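# Adjust latch hook so the case seals, then release

## Task

The latch hook on this equipment case is at the wrong setting. Turn it in or out until closing the latch presses the lid onto its gasket hard enough to seal, while the lever still shuts with at most a firm push. Finish with the case latched and the hook's tip caught behind the keeper's rim, held that way by the case itself and not by the robot. Then release everything and move the arms away.

## Robot and tools

Robot: two 7-joint arms, left_arm and right_arm, each with a parallel gripper. Both are driven only through execute_actions.

Frame: all reported positions use one shared scene frame in metres. Origin is on the table surface midway between the arms, +z is up, +x points out over the table, and left_arm sits toward +y. The arm names do not tell you which side of an image an arm appears on. Reported hand positions can be off, more so when an arm reaches far.

execute_actions takes "actions", a list holding at most one item, plus an optional "pictures" boolean (images come back by default). Three forms:
- Empty list {"actions": []}: commands nothing, just returns the state.
- Motion: {"rows": [[...]], "steps": n}, n from 1 to 15 (default 15), each step 1/30 s. Up to 15 rows; row k is used on step k, and the final row repeats if rows run out.
- Wait: {"steps": n}, n up to 300, no rows. Returns once n steps have passed since the previous result; your own thinking time counts toward those steps.
A refused call sends nothing.

Row layout: one list of 18 numbers, each in [-1, 1], always covering both arms. First left_arm: 7 joint values (waist, shoulder, upper arm roll, elbow, forearm roll, wrist pitch, wrist roll), then gripper position, then gripper speed. Then the same 9 for right_arm.

Joint values are offsets, not poses. They are measured from that arm's joint angles in the most recent result that printed them (before any such result in the scene, or for later calls in the same reply, from where the arm stands when the action begins). They are not cumulative between rows. Scale: 1.0 equals 0.9985 rad for waist, shoulder, upper arm roll and elbow, and 0.8765 rad for forearm roll, wrist pitch and wrist roll. Sending all zeros is not a hold: it pulls the arm back to the reference angles. Stated joint ranges (rad): waist, upper arm roll, forearm roll and wrist roll ±69.115; shoulder ±2.250; elbow ±2.580; wrist pitch ±2.100. The true end may differ by up to 0.013 rad. A request more than 0.013 rad beyond a stated end is refused; a request past the real end is clipped there and may produce a "joint sent to its limit" line (possibly about an earlier action). Lack of that line does not prove there is room left.

Motion limits: each step's target stays within 0.304 rad (first four joints) or 0.266 rad (last three) of the measured angle, and if targets would carry the gripper more than 70 mm from where it is, all are scaled back. Joints accelerate and brake together; a reversal stops them together. After big moves the arm may not have arrived when the result arrives. Between calls the arms keep heading to the last row's target until they have nearly stopped or a step is HELD.

Gripper numbers are absolute settings, not offsets. Position: +1 fully open (85 mm), 0 about 41 mm, about -0.8 pads touching, -1 closes until blocked. Speed: -1 about 20 mm/s, 0 about 85, +1 about 150. Full closing force is set by the arm, roughly 190-235 N per pad. To grip firmly send -1 and keep sending it; to grip gently open first, then close to slightly narrower than the part; to release, send a position wider than the part. To keep a gripper unchanged, repeat its last two numbers (0 is itself a command). Fingers stay put until the position changes by 0.01 or more, but re-close on their own if the part yields or slips. Fingertips extend about 13 mm farther as they close, so keep clearance above surfaces. The fingers point along the gripper's +z and open along its y; end_effector_position is the point between closed pads, with tips about 19 mm past it closed and 6 mm open.

Results: the state line gives each arm's end_effector_position and end_effector_quat_wxyz. Joint positions (rad) and Joint velocities (rad/s) come as one block per arm in column order. Joint torques follow the same order, with per-arm offset, scale and noise. position_measured_pct is roughly 50 - 50 × actual position: 0 is wide open; stopping below 90 short of the target means something is held or blocking; about 90 means pads met. "joint command not followed" means a clearance check altered joint targets; HELD marks steps where your row was not fully sent.

zoom_image: {"camera": name, "region": [x0, y0, x1, y1]} in pixels of that camera's latest full image, top-left origin, region at most 504×504. Cameras, all 896×504: cam_head_left, cam_head_right, cam_left_wrist, cam_right_wrist.

finished_scene: {"scene": number of the current scene}. Its result carries the next task. Ending a reply without any tool call stops everything.

Avoid: knocking anything off the table (instant failure); arms colliding or pressing each other; drops, slips, slamming the lever, hard impacts and excessive pushing. Contact torque hitting a joint's load limit (47.5 N m for the first four joints, 29.9 for the last three, held weight included) freezes that arm 10 s. Holding loads heats motors: a MOTOR HOT warning starts at 60 °C and at 75 °C the arm sags in an OVER-TEMPERATURE FAULT. Smooth, economical, quick motion is better.

Each tool is called in YAML: its name, and indented under it one key for each argument.

## Session

execute_actions:
  actions: []

Scene clock: 0.00 s of 9600.00 s.
left_arm: end_effector_position=(+0.3334, +0.1707, +0.1651) position_measured_pct=0.0 end_effector_quat_wxyz=(+0.086, +0.887, -0.443, -0.100) | right_arm: end_effector_position=(+0.6138, -0.3709, +0.3790) position_measured_pct=0.0 end_effector_quat_wxyz=(+0.655, +0.603, +0.356, +0.285)
Joint positions: left_arm=[ 0.996  0.644 -0.626  1.565  0.499  1.32   3.831] | right_arm=[ 0.02   0.513 -0.417  2.204 -0.97  -1.499  0.615]
Joint velocities: left_arm=[ 0.     0.     0.001 -0.001 -0.    -0.001 -0.   ] | right_arm=[ 0.     0.    -0.002  0.001 -0.001 -0.    -0.001]
Joint torques (N m, as the joint torque sensors report them, + toward a larger angle): no reading
Motor temperatures (°C, as the motors report them): left_arm=[29 32 24 25 33 38 45] | right_arm=[30 25 27 26 29 28 34]

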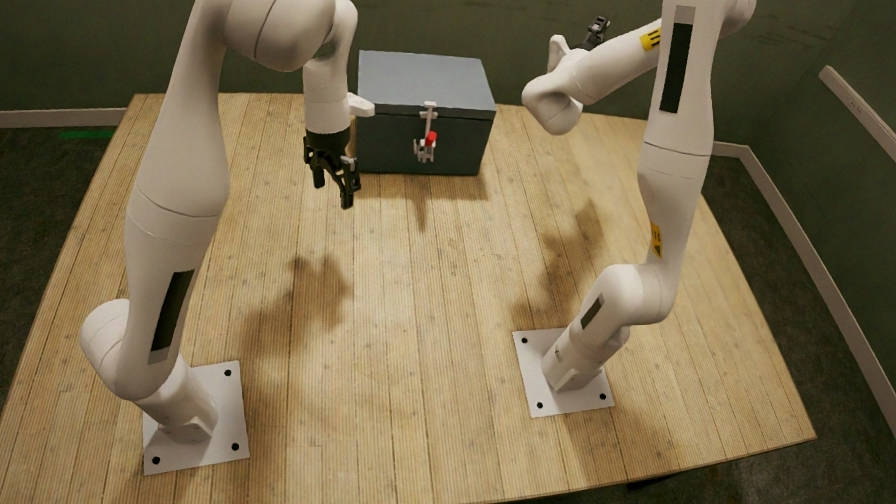

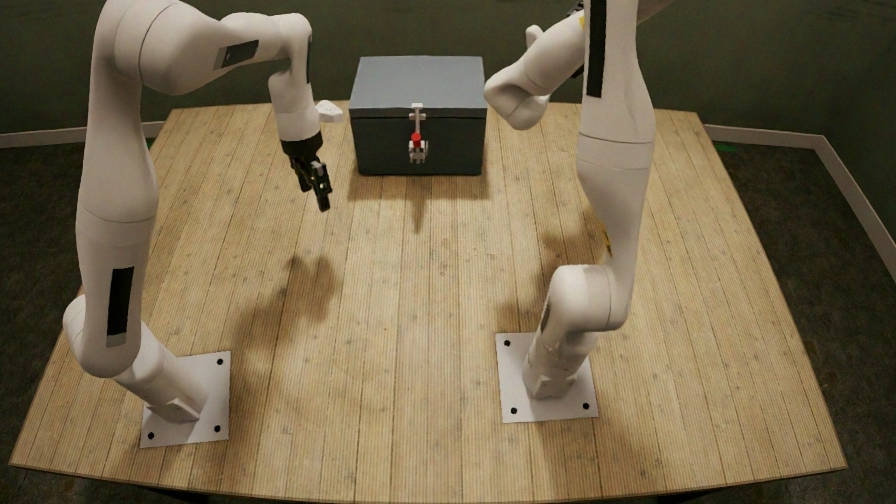

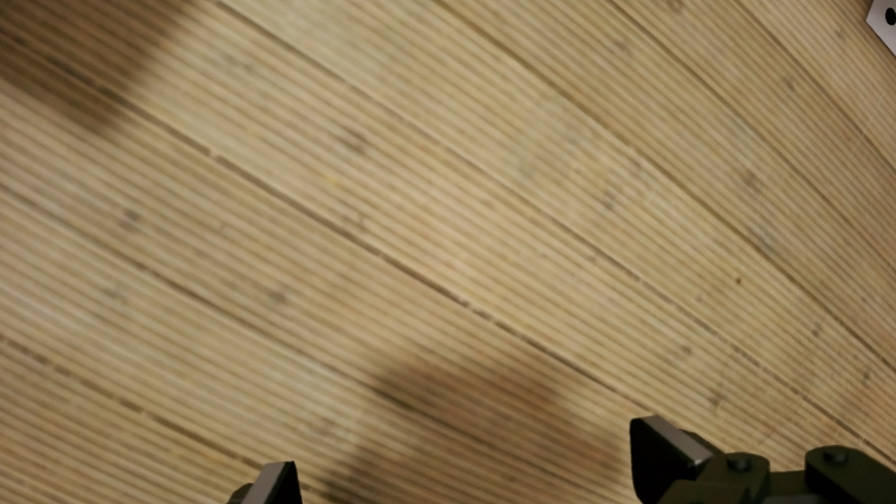

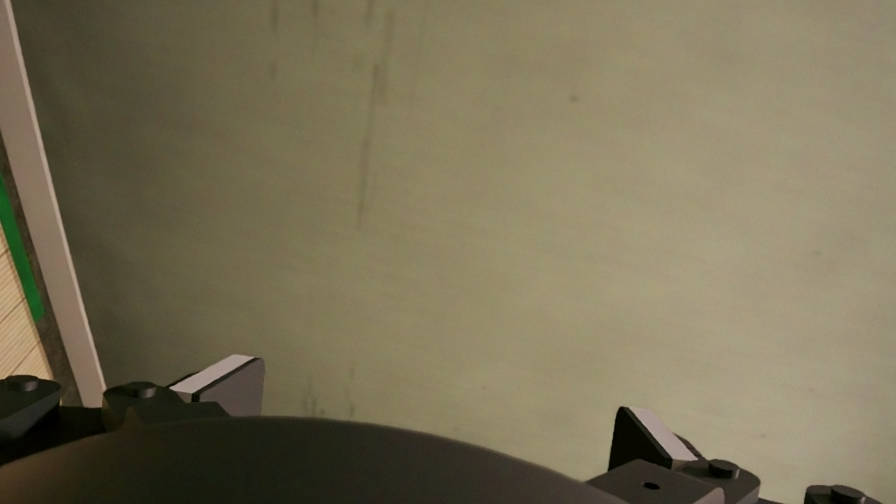

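zoom_image:
  camera: "cam_head_right"
  region: [340, 40, 500, 190]

zoom_image:
  camera: "cam_head_left"
  region: [390, 90, 470, 180]

Region (340, 40, 500, 190) of cam_head_right's 896x504 image, scaled by 3.150, with more detail than that image has; it fills the top 472 rows of this view, and the rest is white.

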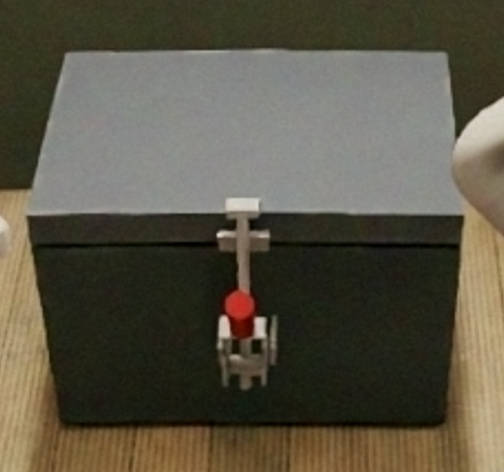

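Region (390, 90, 470, 180) of cam_head_left's 896x504 image, scaled by 5.600, with more detail than that image has.

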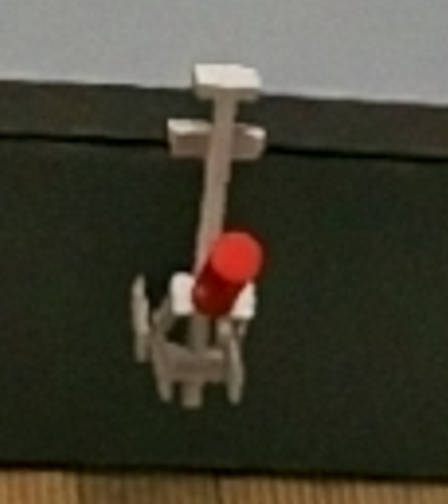

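execute_actions:
  actions:
    - {"rows":[[-0.105,-0.1,0.313,0.282,-0.285,-0.9,0.5,1,0,0,0,0,0,0,0,0,1,0]],"steps":15}
  pictures: false

execute_actions:
  actions:
    - {"steps":30}
  pictures: false

Scene clock: 25.37 s of 9600.00 s.
left_arm: end_effector_position=(+0.3167, +0.1938, +0.1122) position_measured_pct=0.0 end_effector_quat_wxyz=(+0.015, +0.929, -0.365, -0.048) | right_arm: end_effector_position=(+0.6138, -0.3709, +0.3790) position_measured_pct=0.0 end_effector_quat_wxyz=(+0.655, +0.603, +0.356, +0.285)
Joint positions: left_arm=[ 0.901  0.553 -0.335  1.827  0.267  0.9    4.205] | right_arm=[ 0.02   0.513 -0.417  2.204 -0.97  -1.499  0.615]
Joint velocities: left_arm=[-0.073 -0.071  0.211  0.194 -0.17  -1.214  0.56 ] | right_arm=[-0.     0.     0.001  0.001 -0.    -0.    -0.001]
Joint torques (N m, as the joint torque sensors report them, + toward a larger angle): left_arm=[ -0.55 -16.73  -2.14  -6.99   0.06   0.     0.24] | right_arm=[ -0.08 -15.47  -0.9   -5.15   1.39  -2.76   0.15]
Motor temperatures (°C, as the motors report them): left_arm=[29 33 24 25 33 38 45] | right_arm=[30 25 27 26 29 28 34]
Steps of this call (steps 1 to 746: nothing new was sent; steps 747 to 761: all 15 steps of this action). Readings (joint positions | what the end effector reports):
747: left_arm=[0.995 0.643 -0.625 1.566 0.498 1.319 3.831] | right_arm=[0.020 0.513 -0.417 2.204 -0.970 -1.499 0.615] | left_arm position_measured_pct=0.0 | right_arm position_measured_pct=0.0
748: left_arm=[0.993 0.640 -0.620 1.571 0.495 1.315 3.836] | right_arm=[0.020 0.513 -0.417 2.204 -0.970 -1.499 0.615] | left_arm position_measured_pct=0.0 | right_arm position_measured_pct=0.0
750: left_arm=[0.982 0.630 -0.594 1.596 0.473 1.291 3.859] | right_arm=[0.020 0.513 -0.417 2.204 -0.970 -1.499 0.615] | left_arm position_measured_pct=0.0 | right_arm position_measured_pct=0.0
754: left_arm=[0.940 0.591 -0.477 1.704 0.376 1.182 3.968] | right_arm=[0.020 0.513 -0.417 2.204 -0.970 -1.499 0.615] | left_arm position_measured_pct=0.0 | right_arm position_measured_pct=0.0
761: the state above

Scene clock: 26.37 s of 9600.00 s.
left_arm: end_effector_position=(+0.4171, +0.1687, +0.1195) position_measured_pct=0.0 end_effector_quat_wxyz=(-0.004, +0.932, -0.340, +0.127) | right_arm: end_effector_position=(+0.6138, -0.3709, +0.3790) position_measured_pct=0.0 end_effector_quat_wxyz=(+0.655, +0.603, +0.356, +0.285)
Joint positions: left_arm=[ 0.891  0.544 -0.313  1.847  0.249  0.531  4.269] | right_arm=[ 0.02   0.513 -0.417  2.204 -0.97  -1.499  0.615]
Joint velocities: left_arm=[ 0.001  0.    -0.     0.001 -0.     0.001  0.001] | right_arm=[-0.    -0.    -0.001  0.001 -0.     0.002  0.   ]
Joint torques (N m, as the joint torque sensors report them, + toward a larger angle): left_arm=[ -0.13 -17.37  -1.62  -7.3   -0.04  -0.78  -0.13] | right_arm=[  0.15 -15.88  -0.65  -5.12   1.43  -2.83  -0.17]
Motor temperatures (°C, as the motors report them): left_arm=[29 33 24 25 33 38 45] | right_arm=[30 25 27 26 29 28 34]
Steps of this call (steps 1 to 30: the robot went on to your last target). Readings (joint positions | what the end effector reports):
1: left_arm=[0.899 0.551 -0.329 1.832 0.262 0.860 4.221] | right_arm=[0.020 0.513 -0.417 2.204 -0.970 -1.499 0.615] | left_arm position_measured_pct=0.0 | right_arm position_measured_pct=0.0
2: left_arm=[0.897 0.550 -0.324 1.836 0.258 0.819 4.234] | right_arm=[0.020 0.513 -0.417 2.204 -0.970 -1.499 0.615] | left_arm position_measured_pct=0.0 | right_arm position_measured_pct=0.0
4: left_arm=[0.895 0.547 -0.319 1.841 0.254 0.738 4.250] | right_arm=[0.020 0.513 -0.417 2.204 -0.970 -1.499 0.615] | left_arm position_measured_pct=0.0 | right_arm position_measured_pct=0.0
8: left_arm=[0.892 0.545 -0.314 1.846 0.250 0.585 4.266] | right_arm=[0.020 0.513 -0.417 2.204 -0.970 -1.499 0.615] | left_arm position_measured_pct=0.0 | right_arm position_measured_pct=0.0
30: the state above
All arms were judged still, so your last target was given up. Only a new action makes them travel on or press farther. Fingers that are still opening or closing keep moving.

execute_actions:
  actions:
    - {"rows":[[-0.104,-0.1,0.313,0.282,-0.284,-0.891,0.505,1,0,0,0,0,0,0,0,0,1,0]],"steps":15}
  pictures: false

execute_actions:
  actions:
    - {"steps":25}

Scene clock: 27.80 s of 9600.00 s.
left_arm: end_effector_position=(+0.3746, +0.1177, +0.1223) position_measured_pct=0.0 end_effector_quat_wxyz=(+0.059, +0.923, -0.308, +0.225) | right_arm: end_effector_position=(+0.6138, -0.3709, +0.3790) position_measured_pct=0.0 end_effector_quat_wxyz=(+0.655, +0.603, +0.356, +0.285)
Joint positions: left_arm=[ 0.798  0.454 -0.022  2.108  0.018  0.112  4.645] | right_arm=[ 0.02   0.513 -0.417  2.204 -0.97  -1.499  0.615]
Joint velocities: left_arm=[-0.074 -0.072  0.211  0.195 -0.172 -1.216  0.572] | right_arm=[ 0.    -0.    -0.002 -0.001 -0.     0.    -0.001]
Joint torques (N m, as the joint torque sensors report them, + toward a larger angle): left_arm=[ -0.95 -15.99  -0.71  -7.41  -0.15  -1.35   0.04] | right_arm=[ -0.17 -15.74  -0.65  -5.17   1.31  -2.82   0.05]
Motor temperatures (°C, as the motors report them): left_arm=[29 33 24 25 33 38 45] | right_arm=[30 25 27 26 29 28 34]
Steps of this call (steps 1 to 28: nothing new was sent; steps 29 to 43: all 15 steps of this action). Readings (joint positions | what the end effector reports):
29: left_arm=[0.890 0.543 -0.313 1.848 0.248 0.531 4.270] | right_arm=[0.020 0.513 -0.417 2.204 -0.970 -1.499 0.615] | left_arm position_measured_pct=0.0 | right_arm position_measured_pct=0.0
30: left_arm=[0.887 0.541 -0.308 1.853 0.244 0.526 4.274] | right_arm=[0.020 0.513 -0.417 2.204 -0.970 -1.499 0.615] | left_arm position_measured_pct=0.0 | right_arm position_measured_pct=0.0
32: left_arm=[0.876 0.530 -0.283 1.877 0.223 0.502 4.297] | right_arm=[0.020 0.513 -0.417 2.204 -0.970 -1.499 0.615] | left_arm position_measured_pct=0.0 | right_arm position_measured_pct=0.0
36: left_arm=[0.835 0.492 -0.165 1.985 0.127 0.393 4.406] | right_arm=[0.020 0.513 -0.417 2.204 -0.970 -1.499 0.615] | left_arm position_measured_pct=0.0 | right_arm position_measured_pct=0.0
43: the state above

Scene clock: 28.63 s of 9600.00 s.
left_arm: end_effector_position=(+0.4379, +0.0679, +0.1875) position_measured_pct=0.0 end_effector_quat_wxyz=(+0.118, +0.876, -0.272, +0.380) | right_arm: end_effector_position=(+0.6138, -0.3709, +0.3790) position_measured_pct=0.0 end_effector_quat_wxyz=(+0.655, +0.603, +0.356, +0.285)
Joint positions: left_arm=[ 0.787  0.444 -0.001  2.128  0.    -0.25   4.712] | right_arm=[ 0.02   0.513 -0.417  2.204 -0.97  -1.499  0.615]
Joint velocities: left_arm=[ 0.    -0.     0.     0.001  0.     0.    -0.   ] | right_arm=[ 0.     0.     0.001  0.002  0.     0.001 -0.   ]
Joint torques (N m, as the joint torque sensors report them, + toward a larger angle): left_arm=[  0.13 -16.59  -0.25  -7.26  -0.06  -2.03   0.21] | right_arm=[ -0.29 -15.57  -0.65  -4.59   1.06  -2.69   0.04]
Motor temperatures (°C, as the motors report them): left_arm=[29 33 24 25 33 38 45] | right_arm=[30 25 27 26 29 28 34]
Steps of this call (steps 1 to 25: the robot went on to your last target). Readings (joint positions | what the end effector reports):
1: left_arm=[0.795 0.451 -0.016 2.114 0.013 0.071 4.662] | right_arm=[0.020 0.513 -0.417 2.204 -0.970 -1.499 0.615] | left_arm position_measured_pct=0.0 | right_arm position_measured_pct=0.0
2: left_arm=[0.793 0.450 -0.012 2.118 0.009 0.030 4.675] | right_arm=[0.020 0.513 -0.417 2.204 -0.970 -1.499 0.615] | left_arm position_measured_pct=0.0 | right_arm position_measured_pct=0.0
4: left_arm=[0.791 0.447 -0.007 2.123 0.005 -0.051 4.692] | right_arm=[0.020 0.513 -0.417 2.204 -0.970 -1.499 0.615] | left_arm position_measured_pct=0.0 | right_arm position_measured_pct=0.0
8: left_arm=[0.788 0.445 -0.002 2.127 0.001 -0.201 4.709] | right_arm=[0.020 0.513 -0.417 2.204 -0.970 -1.499 0.615] | left_arm position_measured_pct=0.0 | right_arm position_measured_pct=0.0
25: the state above

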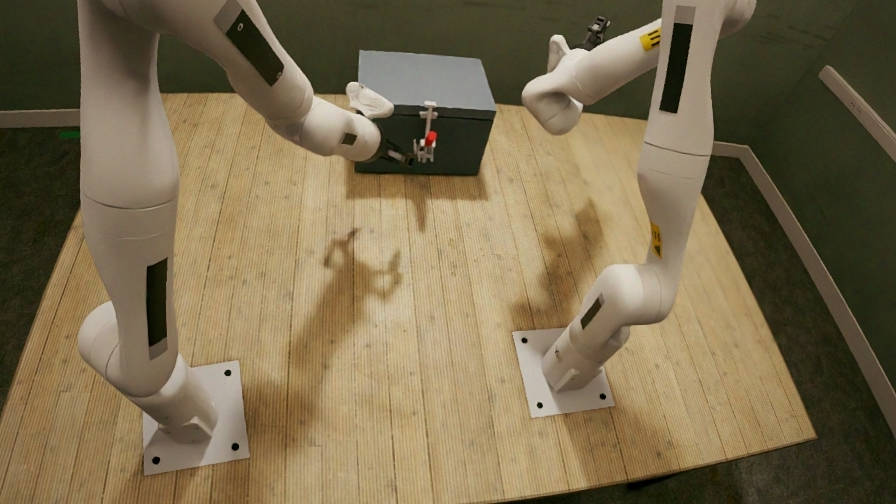

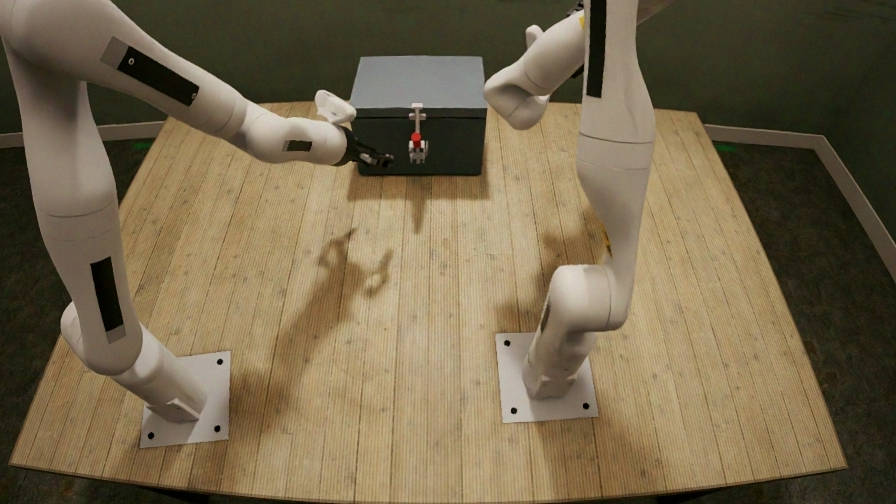

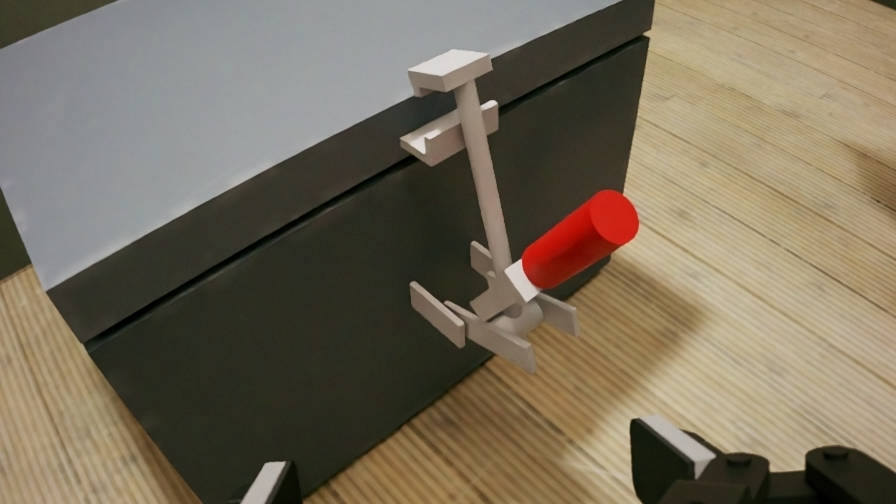

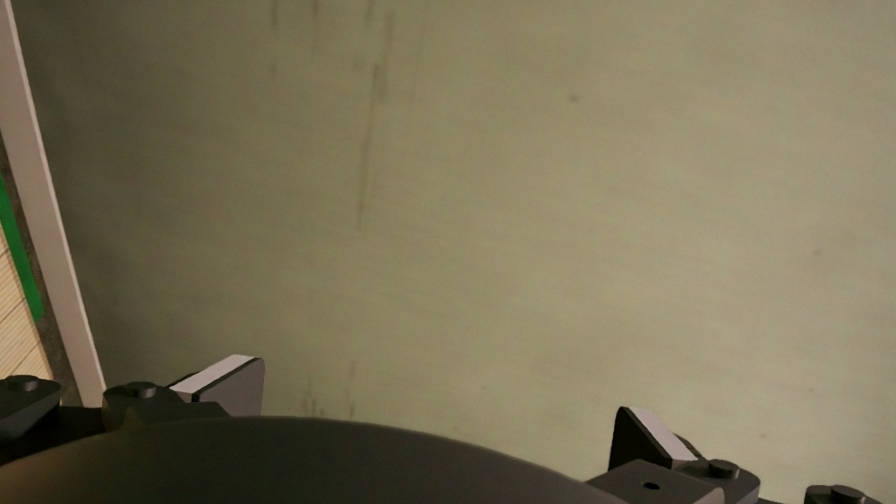

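zoom_image:
  camera: "cam_left_wrist"
  region: [360, 30, 700, 390]

Region (360, 30, 700, 390) of cam_left_wrist's 896x504 image, scaled by 1.400.

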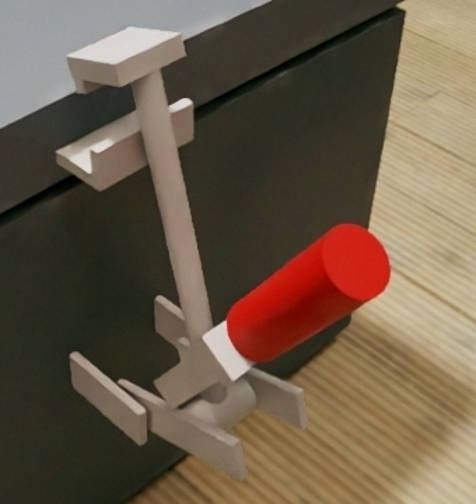

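execute_actions:
  actions:
    - {"rows":[[-0.773,0,0,0,0,0,0,-1,0,0,0.014,0.418,-0.945,0.6,0.95,0.48,-0.45,0]],"steps":15}
  pictures: false

execute_actions:
  actions:
    - {"steps":45}
  pictures: false

Scene clock: 63.87 s of 9600.00 s.
left_arm: end_effector_position=(+0.5170, +0.2118, +0.1876) position_measured_pct=36.9 end_effector_quat_wxyz=(+0.062, +0.906, -0.145, +0.393) | right_arm: end_effector_position=(+0.7191, -0.4101, +0.4719) position_measured_pct=36.9 end_effector_quat_wxyz=(+0.729, +0.491, +0.408, +0.246)
Joint positions: left_arm=[ 0.501  0.444 -0.     2.128  0.    -0.25   4.712] | right_arm=[ 0.021  0.524 -0.139  1.893 -0.698 -1.225  0.877]
Joint velocities: left_arm=[-0.665 -0.    -0.002 -0.     0.     0.001  0.001] | right_arm=[ 0.004  0.011  0.44  -0.763  0.668  0.669  0.495]
Joint torques (N m, as the joint torque sensors report them, + toward a larger angle): left_arm=[  0.48 -16.44  -0.18  -7.35  -0.23  -1.97   0.07] | right_arm=[ -0.81 -18.89  -0.87  -7.5    1.63  -2.54   0.15]
Motor temperatures (°C, as the motors report them): left_arm=[29 33 24 25 33 38 45] | right_arm=[30 25 27 26 29 28 34]
Steps of this call (steps 1 to 15: the robot went on to your last target; steps 16 to 1042: nothing new was sent; steps 1043 to 1057: all 15 steps of this action). Readings (joint positions | what the end effector reports):
1043: left_arm=[0.785 0.444 -0.001 2.128 -0.000 -0.250 4.712] | right_arm=[0.020 0.513 -0.416 2.203 -0.969 -1.498 0.616] | left_arm position_measured_pct=0.0 | right_arm position_measured_pct=0.0
1044: left_arm=[0.779 0.444 0.001 2.128 -0.000 -0.250 4.712] | right_arm=[0.020 0.514 -0.412 2.198 -0.965 -1.493 0.620] | left_arm position_measured_pct=0.4 | right_arm position_measured_pct=0.4
1046: left_arm=[0.749 0.444 0.002 2.128 -0.000 -0.250 4.712] | right_arm=[0.019 0.515 -0.386 2.171 -0.942 -1.470 0.643] | left_arm position_measured_pct=4.8 | right_arm position_measured_pct=4.4
1050: left_arm=[0.657 0.444 -0.000 2.128 0.000 -0.250 4.712] | right_arm=[0.019 0.520 -0.284 2.069 -0.852 -1.380 0.733] | left_arm position_measured_pct=15.9 | right_arm position_measured_pct=15.9
1057: the state above

Scene clock: 65.37 s of 9600.00 s.
left_arm: end_effector_position=(+0.5489, +0.4887, +0.1875) position_measured_pct=91.7 end_effector_quat_wxyz=(-0.034, +0.914, +0.078, +0.397) | right_arm: end_effector_position=(+0.8369, -0.3709, +0.6978) position_measured_pct=72.6 end_effector_quat_wxyz=(+0.776, +0.335, +0.447, +0.293)
Joint positions: left_arm=[ 0.015  0.444 -0.001  2.128  0.    -0.25   4.712] | right_arm=[ 0.02   0.527  0.001  1.26  -0.444 -0.666  1.036]
Joint velocities: left_arm=[ 0.001 -0.     0.     0.001  0.     0.    -0.   ] | right_arm=[-0.     0.     0.001 -0.001 -0.001  0.001  0.   ]
Joint torques (N m, as the joint torque sensors report them, + toward a larger angle): left_arm=[  0.21 -16.33  -0.46  -7.02  -0.06  -2.14   0.04] | right_arm=[ -0.16 -21.79   0.17 -10.8    1.02  -2.94  -0.03]
Motor temperatures (°C, as the motors report them): left_arm=[29 33 24 25 33 38 45] | right_arm=[30 25 27 26 29 28 34]
Steps of this call (steps 1 to 45: the robot went on to your last target). Readings (joint positions | what the end effector reports):
1: left_arm=[0.479 0.444 -0.000 2.128 0.000 -0.250 4.712] | right_arm=[0.021 0.524 -0.125 1.867 -0.675 -1.203 0.893] | left_arm position_measured_pct=39.7 | right_arm position_measured_pct=39.7
2: left_arm=[0.457 0.444 -0.000 2.128 0.000 -0.250 4.712] | right_arm=[0.021 0.525 -0.113 1.842 -0.654 -1.180 0.907] | left_arm position_measured_pct=42.9 | right_arm position_measured_pct=42.9
4: left_arm=[0.413 0.444 -0.000 2.128 0.000 -0.250 4.712] | right_arm=[0.021 0.525 -0.091 1.790 -0.614 -1.135 0.932] | left_arm position_measured_pct=48.8 | right_arm position_measured_pct=48.8
8: left_arm=[0.324 0.444 -0.001 2.128 0.000 -0.250 4.712] | right_arm=[0.021 0.526 -0.057 1.681 -0.552 -1.039 0.970] | left_arm position_measured_pct=60.7 | right_arm position_measured_pct=60.7
45: the state above
All arms were judged still, so your last target was given up. Only a new action makes them travel on or press farther. Fingers that are still opening or closing keep moving.

execute_actions:
  actions:
    - {"rows":[[0,0.277,0,-0.178,-0.952,-0.632,0.217,-1,0,0,0,0,0,0.507,1.0,0,-0.45,0]],"steps":15}
  pictures: false

execute_actions:
  actions:
    - {"steps":30}
  pictures: false

execute_actions:
  actions:
    - {"rows":[[0,0.277,0,-0.178,-0.952,-0.632,0.217,-1,0,0,0,0,0,0,1.0,0,-0.45,0]],"steps":15}
  pictures: false

execute_actions:
  actions:
    - {"steps":30}
  pictures: false

Scene clock: 67.07 s of 9600.00 s.
left_arm: end_effector_position=(+0.6669, +0.4283, +0.1956) position_measured_pct=91.7 end_effector_quat_wxyz=(+0.020, +0.843, -0.068, +0.532) | right_arm: end_effector_position=(+0.8707, -0.2895, +0.5638) position_measured_pct=72.6 end_effector_quat_wxyz=(+0.659, +0.206, +0.697, +0.196)
Joint positions: left_arm=[ 0.014  0.692 -0.001  1.966 -0.428 -0.67   4.885] | right_arm=[ 0.02   0.527  0.     1.26  -0.042 -0.161  1.036]
Joint velocities: left_arm=[ 0.003  0.19   0.005 -0.136 -1.216 -0.956  0.134] | right_arm=[ 0.001  0.003  0.005  0.003  0.331  1.216 -0.   ]
Joint torques (N m, as the joint torque sensors report them, + toward a larger angle): left_arm=[  0.64 -20.69   0.62  -6.34   0.02  -2.2   -0.03] | right_arm=[  0.12 -22.29  -0.03 -10.97  -0.06  -2.76   0.09]
Motor temperatures (°C, as the motors report them): left_arm=[29 33 24 25 33 38 45] | right_arm=[30 25 27 26 29 28 34]
Steps of this call (steps 1 to 36: nothing new was sent; steps 37 to 51: all 15 steps of this action). Readings (joint positions | what the end effector reports):
37: left_arm=[0.015 0.445 -0.001 2.128 -0.001 -0.250 4.712] | right_arm=[0.020 0.527 0.001 1.260 -0.442 -0.664 1.036] | left_arm position_measured_pct=91.7 | right_arm position_measured_pct=72.6
38: left_arm=[0.015 0.452 -0.001 2.124 -0.005 -0.255 4.715] | right_arm=[0.021 0.527 0.001 1.260 -0.433 -0.655 1.036] | left_arm position_measured_pct=91.7 | right_arm position_measured_pct=72.6
40: left_arm=[0.015 0.482 -0.001 2.107 -0.031 -0.281 4.734] | right_arm=[0.022 0.526 0.002 1.259 -0.383 -0.604 1.036] | left_arm position_measured_pct=91.7 | right_arm position_measured_pct=72.6
44: left_arm=[0.015 0.588 -0.002 2.039 -0.147 -0.397 4.807] | right_arm=[0.021 0.526 0.001 1.260 -0.223 -0.445 1.036] | left_arm position_measured_pct=91.7 | right_arm position_measured_pct=72.6
51: the state above

Scene clock: 68.07 s of 9600.00 s.
left_arm: end_effector_position=(+0.6505, +0.3378, +0.1963) position_measured_pct=91.7 end_effector_quat_wxyz=(+0.072, +0.795, -0.262, +0.543) | right_arm: end_effector_position=(+0.8432, -0.2885, +0.4519) position_measured_pct=72.6 end_effector_quat_wxyz=(+0.521, +0.219, +0.812, +0.145)
Joint positions: left_arm=[ 0.015  0.72  -0.001  1.951 -0.834 -0.804  4.902] | right_arm=[0.02  0.527 0.001 1.26  0.001 0.211 1.036]
Joint velocities: left_arm=[ 0.001  0.    -0.    -0.001 -0.     0.001 -0.001] | right_arm=[ 0.     0.     0.     0.002 -0.002  0.     0.002]
Joint torques (N m, as the joint torque sensors report them, + toward a larger angle): left_arm=[  0.19 -20.19   0.73  -6.16   0.74  -2.48   0.02] | right_arm=[ -0.04 -21.93  -0.23 -10.84   0.05  -2.91   0.08]
Motor temperatures (°C, as the motors report them): left_arm=[29 33 24 25 33 38 45] | right_arm=[30 25 27 26 29 28 34]
Steps of this call (steps 1 to 30: the robot went on to your last target). Readings (joint positions | what the end effector reports):
1: left_arm=[0.015 0.698 -0.001 1.962 -0.469 -0.699 4.889] | right_arm=[0.020 0.527 0.000 1.260 -0.032 -0.120 1.036] | left_arm position_measured_pct=91.7 | right_arm position_measured_pct=72.6
2: left_arm=[0.015 0.703 -0.001 1.959 -0.509 -0.723 4.892] | right_arm=[0.020 0.527 0.001 1.260 -0.025 -0.080 1.036] | left_arm position_measured_pct=91.7 | right_arm position_measured_pct=72.6
4: left_arm=[0.015 0.709 -0.001 1.955 -0.591 -0.757 4.897] | right_arm=[0.020 0.527 0.001 1.260 -0.014 0.001 1.036] | left_arm position_measured_pct=91.7 | right_arm position_measured_pct=72.6
8: left_arm=[0.015 0.717 -0.001 1.951 -0.751 -0.793 4.901] | right_arm=[0.020 0.528 0.001 1.261 -0.003 0.151 1.036] | left_arm position_measured_pct=91.7 | right_arm position_measured_pct=72.6
30: the state above
All arms were judged still, so your last target was given up. Only a new action makes them travel on or press farther. Fingers that are still opening or closing keep moving.

Scene clock: 68.57 s of 9600.00 s.
left_arm: end_effector_position=(+0.6052, +0.2158, +0.1658) position_measured_pct=91.7 end_effector_quat_wxyz=(+0.294, +0.684, -0.372, +0.555) | right_arm: end_effector_position=(+0.7453, -0.2893, +0.3306) position_measured_pct=72.6 end_effector_quat_wxyz=(+0.302, +0.247, +0.917, +0.083)
Joint positions: left_arm=[ 0.015  0.969 -0.001  1.789 -1.261 -1.221  5.076] | right_arm=[0.02  0.527 0.001 1.26  0.001 0.716 1.036]
Joint velocities: left_arm=[ 0.004  0.162  0.006 -0.111 -1.163 -0.884  0.112] | right_arm=[-0.     0.001 -0.002  0.001  0.     1.216 -0.002]
Joint torques (N m, as the joint torque sensors report them, + toward a larger angle): left_arm=[  0.14 -22.03   1.64  -4.74   0.49  -2.25   0.17] | right_arm=[ -0.45 -21.33  -0.29 -10.35   0.29  -1.83  -0.01]
Motor temperatures (°C, as the motors report them): left_arm=[29 33 24 25 33 38 45] | right_arm=[30 25 27 26 29 28 34]
Steps of this call (steps 1 to 15: all 15 steps of this action). Readings (joint positions | what the end effector reports):
1: left_arm=[0.015 0.722 -0.001 1.950 -0.835 -0.805 4.902] | right_arm=[0.020 0.527 0.001 1.260 0.001 0.212 1.036] | left_arm position_measured_pct=91.7 | right_arm position_measured_pct=72.6
2: left_arm=[0.015 0.728 -0.001 1.946 -0.840 -0.810 4.906] | right_arm=[0.020 0.527 0.001 1.260 0.001 0.222 1.036] | left_arm position_measured_pct=91.7 | right_arm position_measured_pct=72.6
4: left_arm=[0.015 0.758 -0.001 1.928 -0.865 -0.835 4.924] | right_arm=[0.020 0.526 0.001 1.259 0.001 0.272 1.036] | left_arm position_measured_pct=91.7 | right_arm position_measured_pct=72.6
8: left_arm=[0.014 0.868 -0.002 1.858 -0.984 -0.954 5.000] | right_arm=[0.020 0.527 0.001 1.260 0.001 0.432 1.036] | left_arm position_measured_pct=91.7 | right_arm position_measured_pct=72.6
15: the state above

Scene clock: 69.57 s of 9600.00 s.
left_arm: end_effector_position=(+0.4878, +0.1712, +0.1478) position_measured_pct=91.7 end_effector_quat_wxyz=(+0.402, +0.597, -0.510, +0.471) | right_arm: end_effector_position=(+0.6421, -0.2902, +0.2806) position_measured_pct=72.6 end_effector_quat_wxyz=(+0.128, +0.258, +0.957, +0.035)
Joint positions: left_arm=[ 0.015  0.997 -0.001  1.773 -1.669 -1.358  5.092] | right_arm=[0.02  0.527 0.001 1.26  0.001 1.087 1.036]
Joint velocities: left_arm=[-0.     0.    -0.    -0.     0.     0.001 -0.   ] | right_arm=[-0.001 -0.001  0.001  0.001 -0.001 -0.001 -0.001]
Joint torques (N m, as the joint torque sensors report them, + toward a larger angle): left_arm=[  0.15 -20.66   2.34  -3.28   1.09  -2.55   0.15] | right_arm=[ -0.14 -20.02  -0.19  -8.76  -0.03  -0.65   0.05]
Motor temperatures (°C, as the motors report them): left_arm=[29 33 24 25 33 38 45] | right_arm=[30 25 27 26 29 28 34]
Steps of this call (steps 1 to 30: the robot went on to your last target). Readings (joint positions | what the end effector reports):
1: left_arm=[0.015 0.974 -0.001 1.786 -1.301 -1.249 5.079] | right_arm=[0.020 0.527 0.001 1.260 0.001 0.757 1.036] | left_arm position_measured_pct=91.7 | right_arm position_measured_pct=72.6
2: left_arm=[0.015 0.978 -0.000 1.783 -1.341 -1.271 5.082] | right_arm=[0.020 0.527 0.001 1.260 0.001 0.798 1.036] | left_arm position_measured_pct=91.7 | right_arm position_measured_pct=72.6
4: left_arm=[0.015 0.985 -0.000 1.779 -1.422 -1.305 5.086] | right_arm=[0.020 0.527 0.001 1.260 0.001 0.879 1.036] | left_arm position_measured_pct=91.7 | right_arm position_measured_pct=72.6
8: left_arm=[0.016 0.993 -0.001 1.775 -1.581 -1.342 5.090] | right_arm=[0.020 0.527 0.001 1.261 0.001 1.029 1.036] | left_arm position_measured_pct=91.7 | right_arm position_measured_pct=72.6
30: the state above
All arms were judged still, so your last target was given up. Only a new action makes them travel on or press farther. Fingers that are still opening or closing keep moving.

Now right: q6 +0.268, then q1 −0.524.

execute_actions:
  actions:
    - {"rows":[[0,0,0,0,0,0,0,-1,0,0,0,0,0,0,0.306,0,-0.45,0]],"steps":12}
  pictures: false

execute_actions:
  actions:
    - {"rows":[[0,0,0,0,0,0,0,-1,0,-0.525,0,0,0,0,0.01,0,-0.45,0]],"steps":15}
  pictures: false

execute_actions:
  actions:
    - {"steps":25}

Scene clock: 71.07 s of 9600.00 s.
left_arm: end_effector_position=(+0.4878, +0.1712, +0.1478) position_measured_pct=91.7 end_effector_quat_wxyz=(+0.402, +0.597, -0.510, +0.471) | right_arm: end_effector_position=(+0.5603, -0.2908, +0.2694) position_measured_pct=72.6 end_effector_quat_wxyz=(+0.001, +0.261, +0.965, -0.000)
Joint positions: left_arm=[ 0.015  0.997 -0.001  1.773 -1.669 -1.358  5.092] | right_arm=[0.02  0.527 0.001 1.261 0.001 1.352 1.036]
Joint velocities: left_arm=[ 0.001  0.     0.     0.    -0.    -0.    -0.   ] | right_arm=[ 0.    -0.001  0.002 -0.005 -0.     0.056  0.   ]
Joint torques (N m, as the joint torque sensors report them, + toward a larger angle): left_arm=[  0.14 -20.37   2.41  -3.57   1.    -2.29   0.24] | right_arm=[ -0.18 -18.8    0.08  -8.75   0.    -0.25   0.06]
Motor temperatures (°C, as the motors report them): left_arm=[29 33 24 25 33 38 45] | right_arm=[30 25 27 26 29 28 34]
Steps of this call (steps 1 to 33: nothing new was sent; steps 34 to 45: all 12 steps of this action). Readings (joint positions | what the end effector reports):
34: left_arm=[0.015 0.997 -0.001 1.773 -1.669 -1.358 5.092] | right_arm=[0.020 0.527 0.001 1.260 0.001 1.089 1.036] | left_arm position_measured_pct=91.7 | right_arm position_measured_pct=72.6
35: left_arm=[0.015 0.997 -0.001 1.773 -1.669 -1.358 5.092] | right_arm=[0.020 0.527 0.001 1.260 0.001 1.098 1.036] | left_arm position_measured_pct=91.7 | right_arm position_measured_pct=72.6
37: left_arm=[0.015 0.997 -0.001 1.773 -1.669 -1.358 5.092] | right_arm=[0.020 0.527 0.001 1.259 0.001 1.149 1.036] | left_arm position_measured_pct=91.7 | right_arm position_measured_pct=72.6
41: left_arm=[0.015 0.997 -0.001 1.773 -1.669 -1.358 5.092] | right_arm=[0.020 0.527 0.001 1.261 0.001 1.300 1.036] | left_arm position_measured_pct=91.7 | right_arm position_measured_pct=72.6
45: the state above

Scene clock: 71.57 s of 9600.00 s.
left_arm: end_effector_position=(+0.4878, +0.1712, +0.1478) position_measured_pct=91.7 end_effector_quat_wxyz=(+0.402, +0.597, -0.510, +0.471) | right_arm: end_effector_position=(+0.5422, -0.1389, +0.2694) position_measured_pct=72.6 end_effector_quat_wxyz=(-0.002, +0.115, +0.993, -0.002)
Joint positions: left_arm=[ 0.015  0.997 -0.001  1.773 -1.669 -1.358  5.092] | right_arm=[-0.277  0.527  0.002  1.261  0.001  1.358  1.036]
Joint velocities: left_arm=[ 0.001  0.    -0.     0.001 -0.    -0.    -0.   ] | right_arm=[-0.704  0.    -0.003 -0.    -0.     0.006  0.002]
Joint torques (N m, as the joint torque sensors report them, + toward a larger angle): left_arm=[  0.38 -20.93   2.01  -3.6    1.04  -2.66   0.15] | right_arm=[ -0.59 -19.71  -0.71  -8.27   0.11  -0.11  -0.03]
Motor temperatures (°C, as the motors report them): left_arm=[29 33 24 25 33 38 45] | right_arm=[30 25 27 26 29 28 34]
Steps of this call (steps 1 to 15: all 15 steps of this action). Readings (joint positions | what the end effector reports):
1: left_arm=[0.015 0.997 -0.001 1.773 -1.669 -1.358 5.092] | right_arm=[0.019 0.527 0.001 1.261 0.001 1.353 1.036] | left_arm position_measured_pct=91.7 | right_arm position_measured_pct=72.6
2: left_arm=[0.015 0.997 -0.001 1.773 -1.669 -1.358 5.092] | right_arm=[0.012 0.527 0.003 1.261 0.002 1.354 1.036] | left_arm position_measured_pct=91.7 | right_arm position_measured_pct=72.6
4: left_arm=[0.015 0.997 -0.001 1.773 -1.669 -1.358 5.092] | right_arm=[-0.017 0.527 0.004 1.261 0.002 1.355 1.036] | left_arm position_measured_pct=91.7 | right_arm position_measured_pct=72.6
8: left_arm=[0.015 0.997 -0.001 1.773 -1.669 -1.358 5.092] | right_arm=[-0.113 0.527 0.002 1.261 0.001 1.356 1.036] | left_arm position_measured_pct=91.7 | right_arm position_measured_pct=72.6
15: the state above

Scene clock: 72.40 s of 9600.00 s.
left_arm: end_effector_position=(+0.4878, +0.1712, +0.1478) position_measured_pct=91.7 end_effector_quat_wxyz=(+0.402, +0.597, -0.510, +0.471) | right_arm: end_effector_position=(+0.4989, -0.0295, +0.2694) position_measured_pct=72.6 end_effector_quat_wxyz=(-0.003, +0.002, +1.000, -0.002)
Joint positions: left_arm=[ 0.015  0.997 -0.001  1.773 -1.669 -1.358  5.092] | right_arm=[-0.504  0.527  0.001  1.261  0.001  1.361  1.036]
Joint velocities: left_arm=[ 0.    -0.     0.     0.001 -0.     0.003 -0.001] | right_arm=[-0.002  0.     0.001  0.001  0.     0.001 -0.   ]
Joint torques (N m, as the joint torque sensors report them, + toward a larger angle): left_arm=[  0.16 -20.68   2.47  -3.34   0.99  -2.48   0.05] | right_arm=[ -0.26 -18.88  -0.19  -8.02  -0.01   0.13   0.27]
Motor temperatures (°C, as the motors report them): left_arm=[29 33 24 25 33 38 45] | right_arm=[30 25 27 26 29 28 34]
Steps of this call (steps 1 to 25: the robot went on to your last target). Readings (joint positions | what the end effector reports):
1: left_arm=[0.015 0.997 -0.001 1.773 -1.669 -1.358 5.092] | right_arm=[-0.300 0.527 0.001 1.261 0.001 1.359 1.036] | left_arm position_measured_pct=91.7 | right_arm position_measured_pct=72.6
2: left_arm=[0.015 0.997 -0.001 1.773 -1.669 -1.358 5.092] | right_arm=[-0.324 0.527 0.001 1.261 0.001 1.359 1.036] | left_arm position_measured_pct=91.7 | right_arm position_measured_pct=72.6
4: left_arm=[0.015 0.997 -0.001 1.773 -1.669 -1.358 5.092] | right_arm=[-0.371 0.527 0.001 1.261 0.001 1.359 1.036] | left_arm position_measured_pct=91.7 | right_arm position_measured_pct=72.6
8: left_arm=[0.015 0.997 -0.001 1.773 -1.669 -1.358 5.092] | right_arm=[-0.457 0.527 -0.000 1.261 0.000 1.360 1.036] | left_arm position_measured_pct=91.7 | right_arm position_measured_pct=72.6
25: the state above

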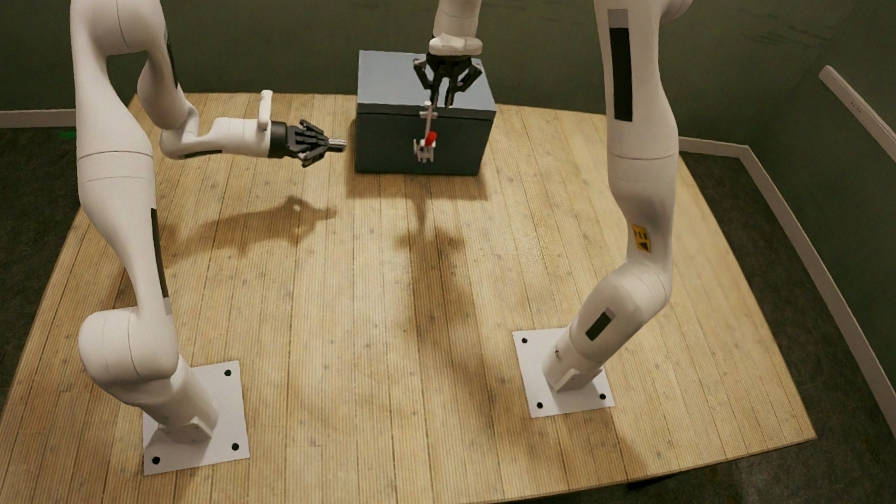

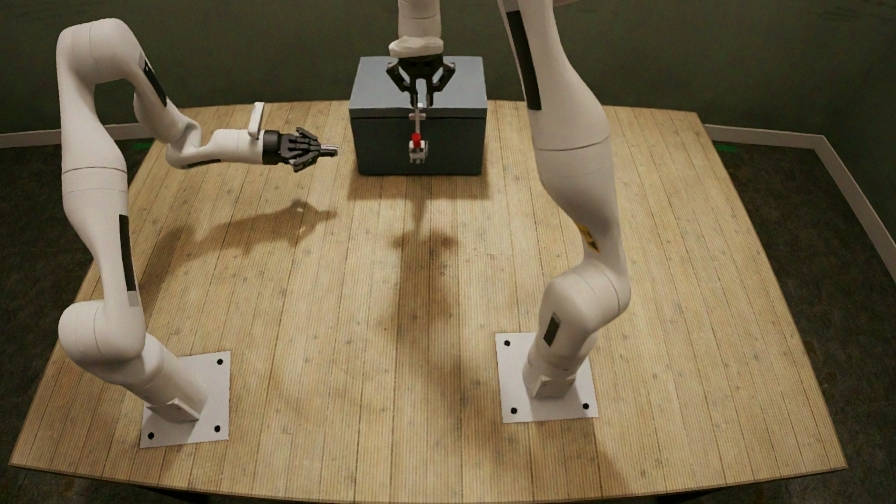

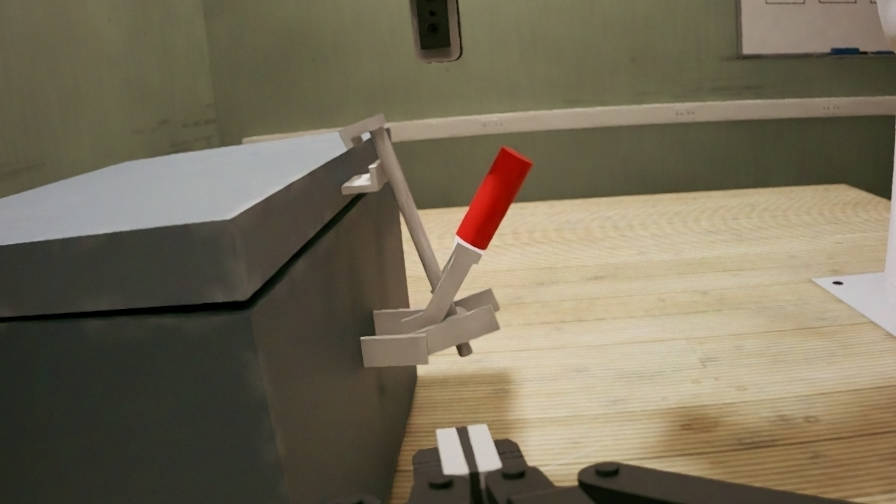

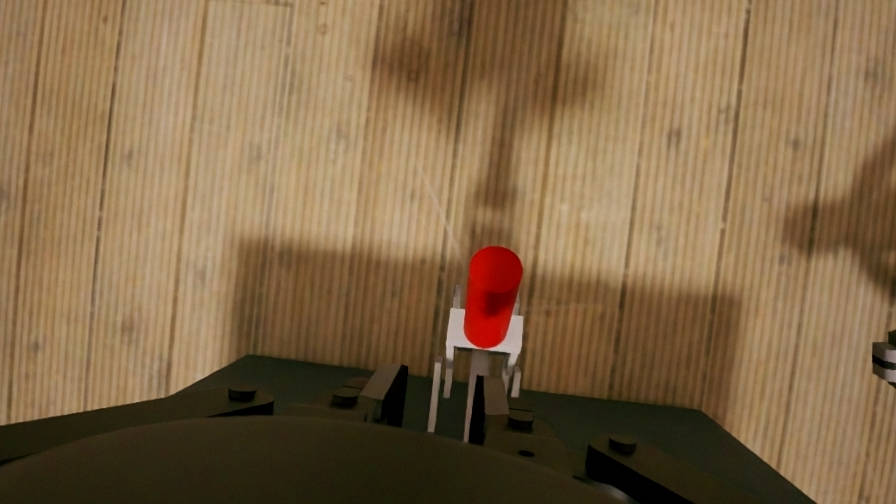

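zoom_image:
  camera: "cam_left_wrist"
  region: [300, 0, 620, 390]

Region (300, 0, 620, 390) of cam_left_wrist's 896x504 image, scaled by 1.292; it fills the left 414 columns of this view, and the rest is white.

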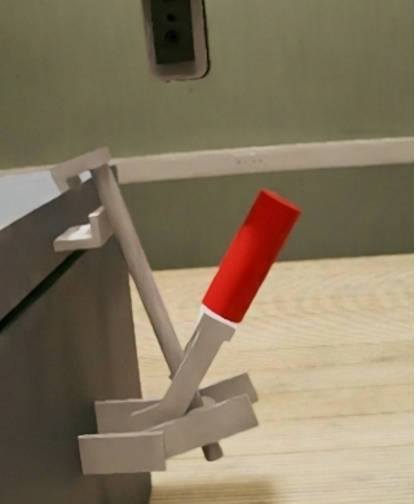

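execute_actions:
  actions:
    - {"rows":[[0,0,0,0,0,0,0,-1,0,-0.0325,0.0193,0,0.0884,0,-0.131,-0.036,-0.55,0]],"steps":15}

Scene clock: 82.00 s of 9600.00 s.
left_arm: end_effector_position=(+0.4878, +0.1712, +0.1478) position_measured_pct=91.7 end_effector_quat_wxyz=(+0.402, +0.597, -0.510, +0.471) | right_arm: end_effector_position=(+0.4912, -0.0149, +0.2328) position_measured_pct=77.8 end_effector_quat_wxyz=(+0.000, +0.001, +1.000, -0.000)
Joint positions: left_arm=[ 0.015  0.997 -0.001  1.773 -1.669 -1.358  5.092] | right_arm=[-0.536  0.546  0.001  1.349  0.001  1.246  1.004]
Joint velocities: left_arm=[ 0.     0.001 -0.     0.     0.    -0.    -0.001] | right_arm=[-0.004  0.001 -0.001  0.002 -0.001 -0.004 -0.001]
Joint torques (N m, as the joint torque sensors report them, + toward a larger angle): left_arm=[  0.15 -20.59   2.47  -3.51   0.98  -2.42   0.19] | right_arm=[ -0.57 -19.19  -0.36  -8.47  -0.05  -0.24  -0.09]
Motor temperatures (°C, as the motors report them): left_arm=[29 33 24 25 33 38 45] | right_arm=[30 25 27 26 29 28 34]
Steps of this call (steps 1 to 15: the robot went on to your last target; steps 16 to 273: nothing new was sent; steps 274 to 288: all 15 steps of this action). Readings (joint positions | what the end effector reports):
274: left_arm=[0.015 0.997 -0.001 1.773 -1.669 -1.358 5.092] | right_arm=[-0.504 0.527 0.001 1.262 0.001 1.360 1.036] | left_arm position_measured_pct=91.7 | right_arm position_measured_pct=72.6
275: left_arm=[0.015 0.997 -0.001 1.773 -1.669 -1.358 5.092] | right_arm=[-0.507 0.528 0.002 1.267 0.001 1.353 1.034] | left_arm position_measured_pct=91.7 | right_arm position_measured_pct=73.0
277: left_arm=[0.015 0.997 -0.001 1.773 -1.669 -1.358 5.092] | right_arm=[-0.517 0.533 0.002 1.293 0.001 1.319 1.024] | left_arm position_measured_pct=91.7 | right_arm position_measured_pct=76.2
281: left_arm=[0.015 0.997 -0.001 1.773 -1.669 -1.358 5.092] | right_arm=[-0.533 0.545 -0.000 1.342 0.000 1.256 1.007] | left_arm position_measured_pct=91.7 | right_arm position_measured_pct=77.4
288: the state above

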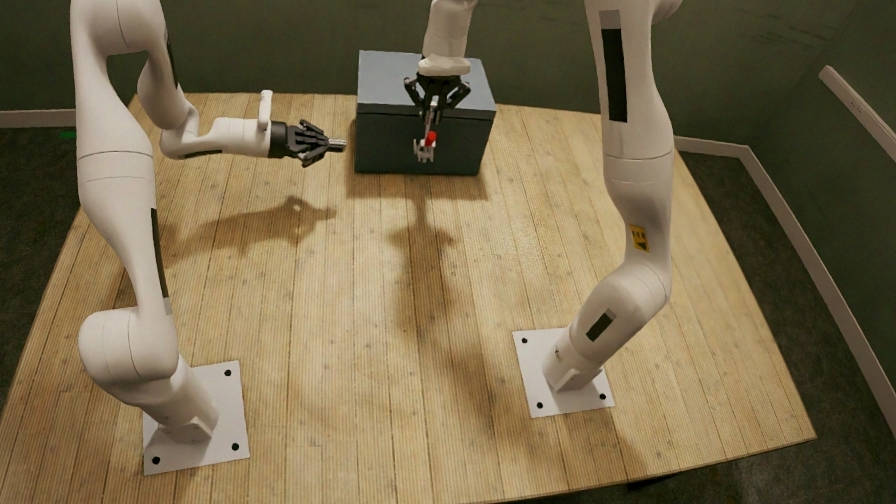

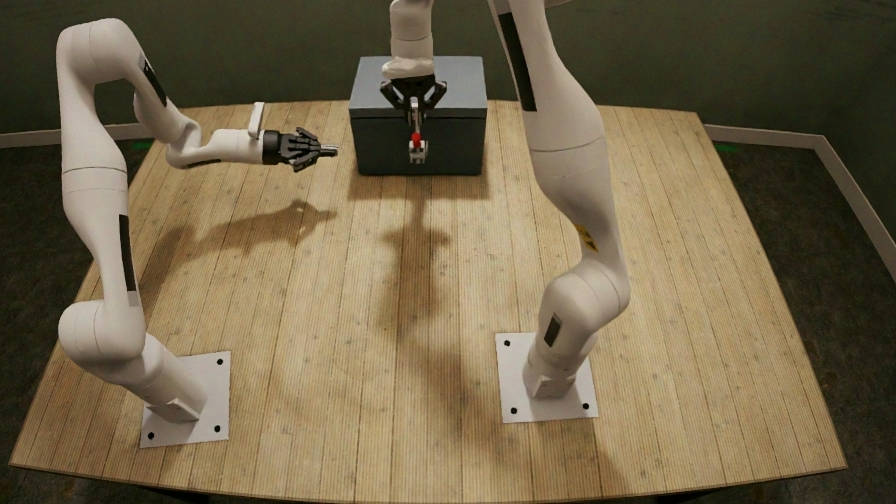

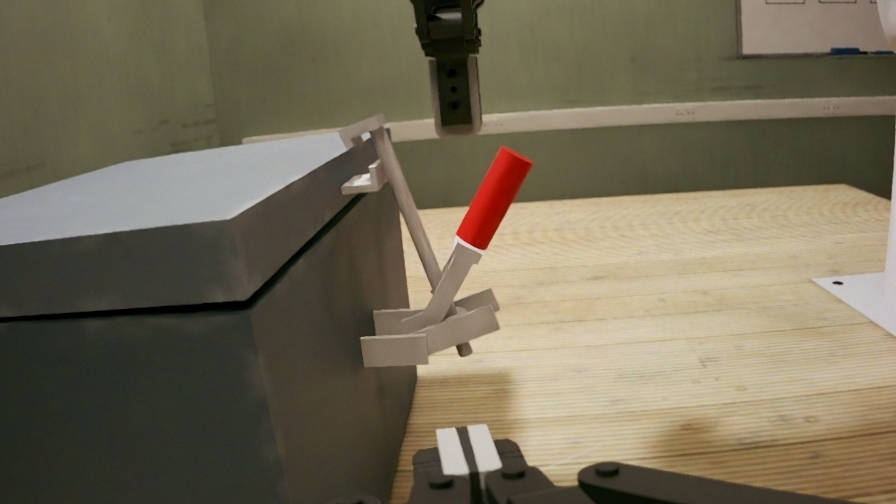

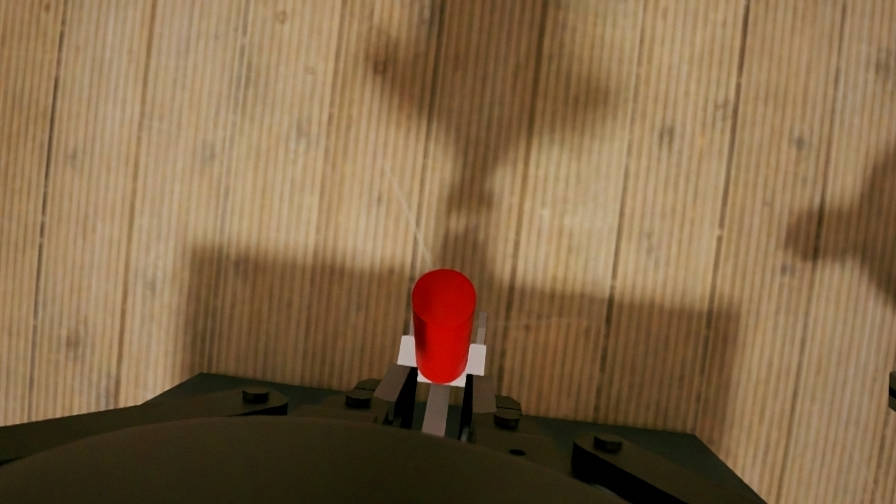

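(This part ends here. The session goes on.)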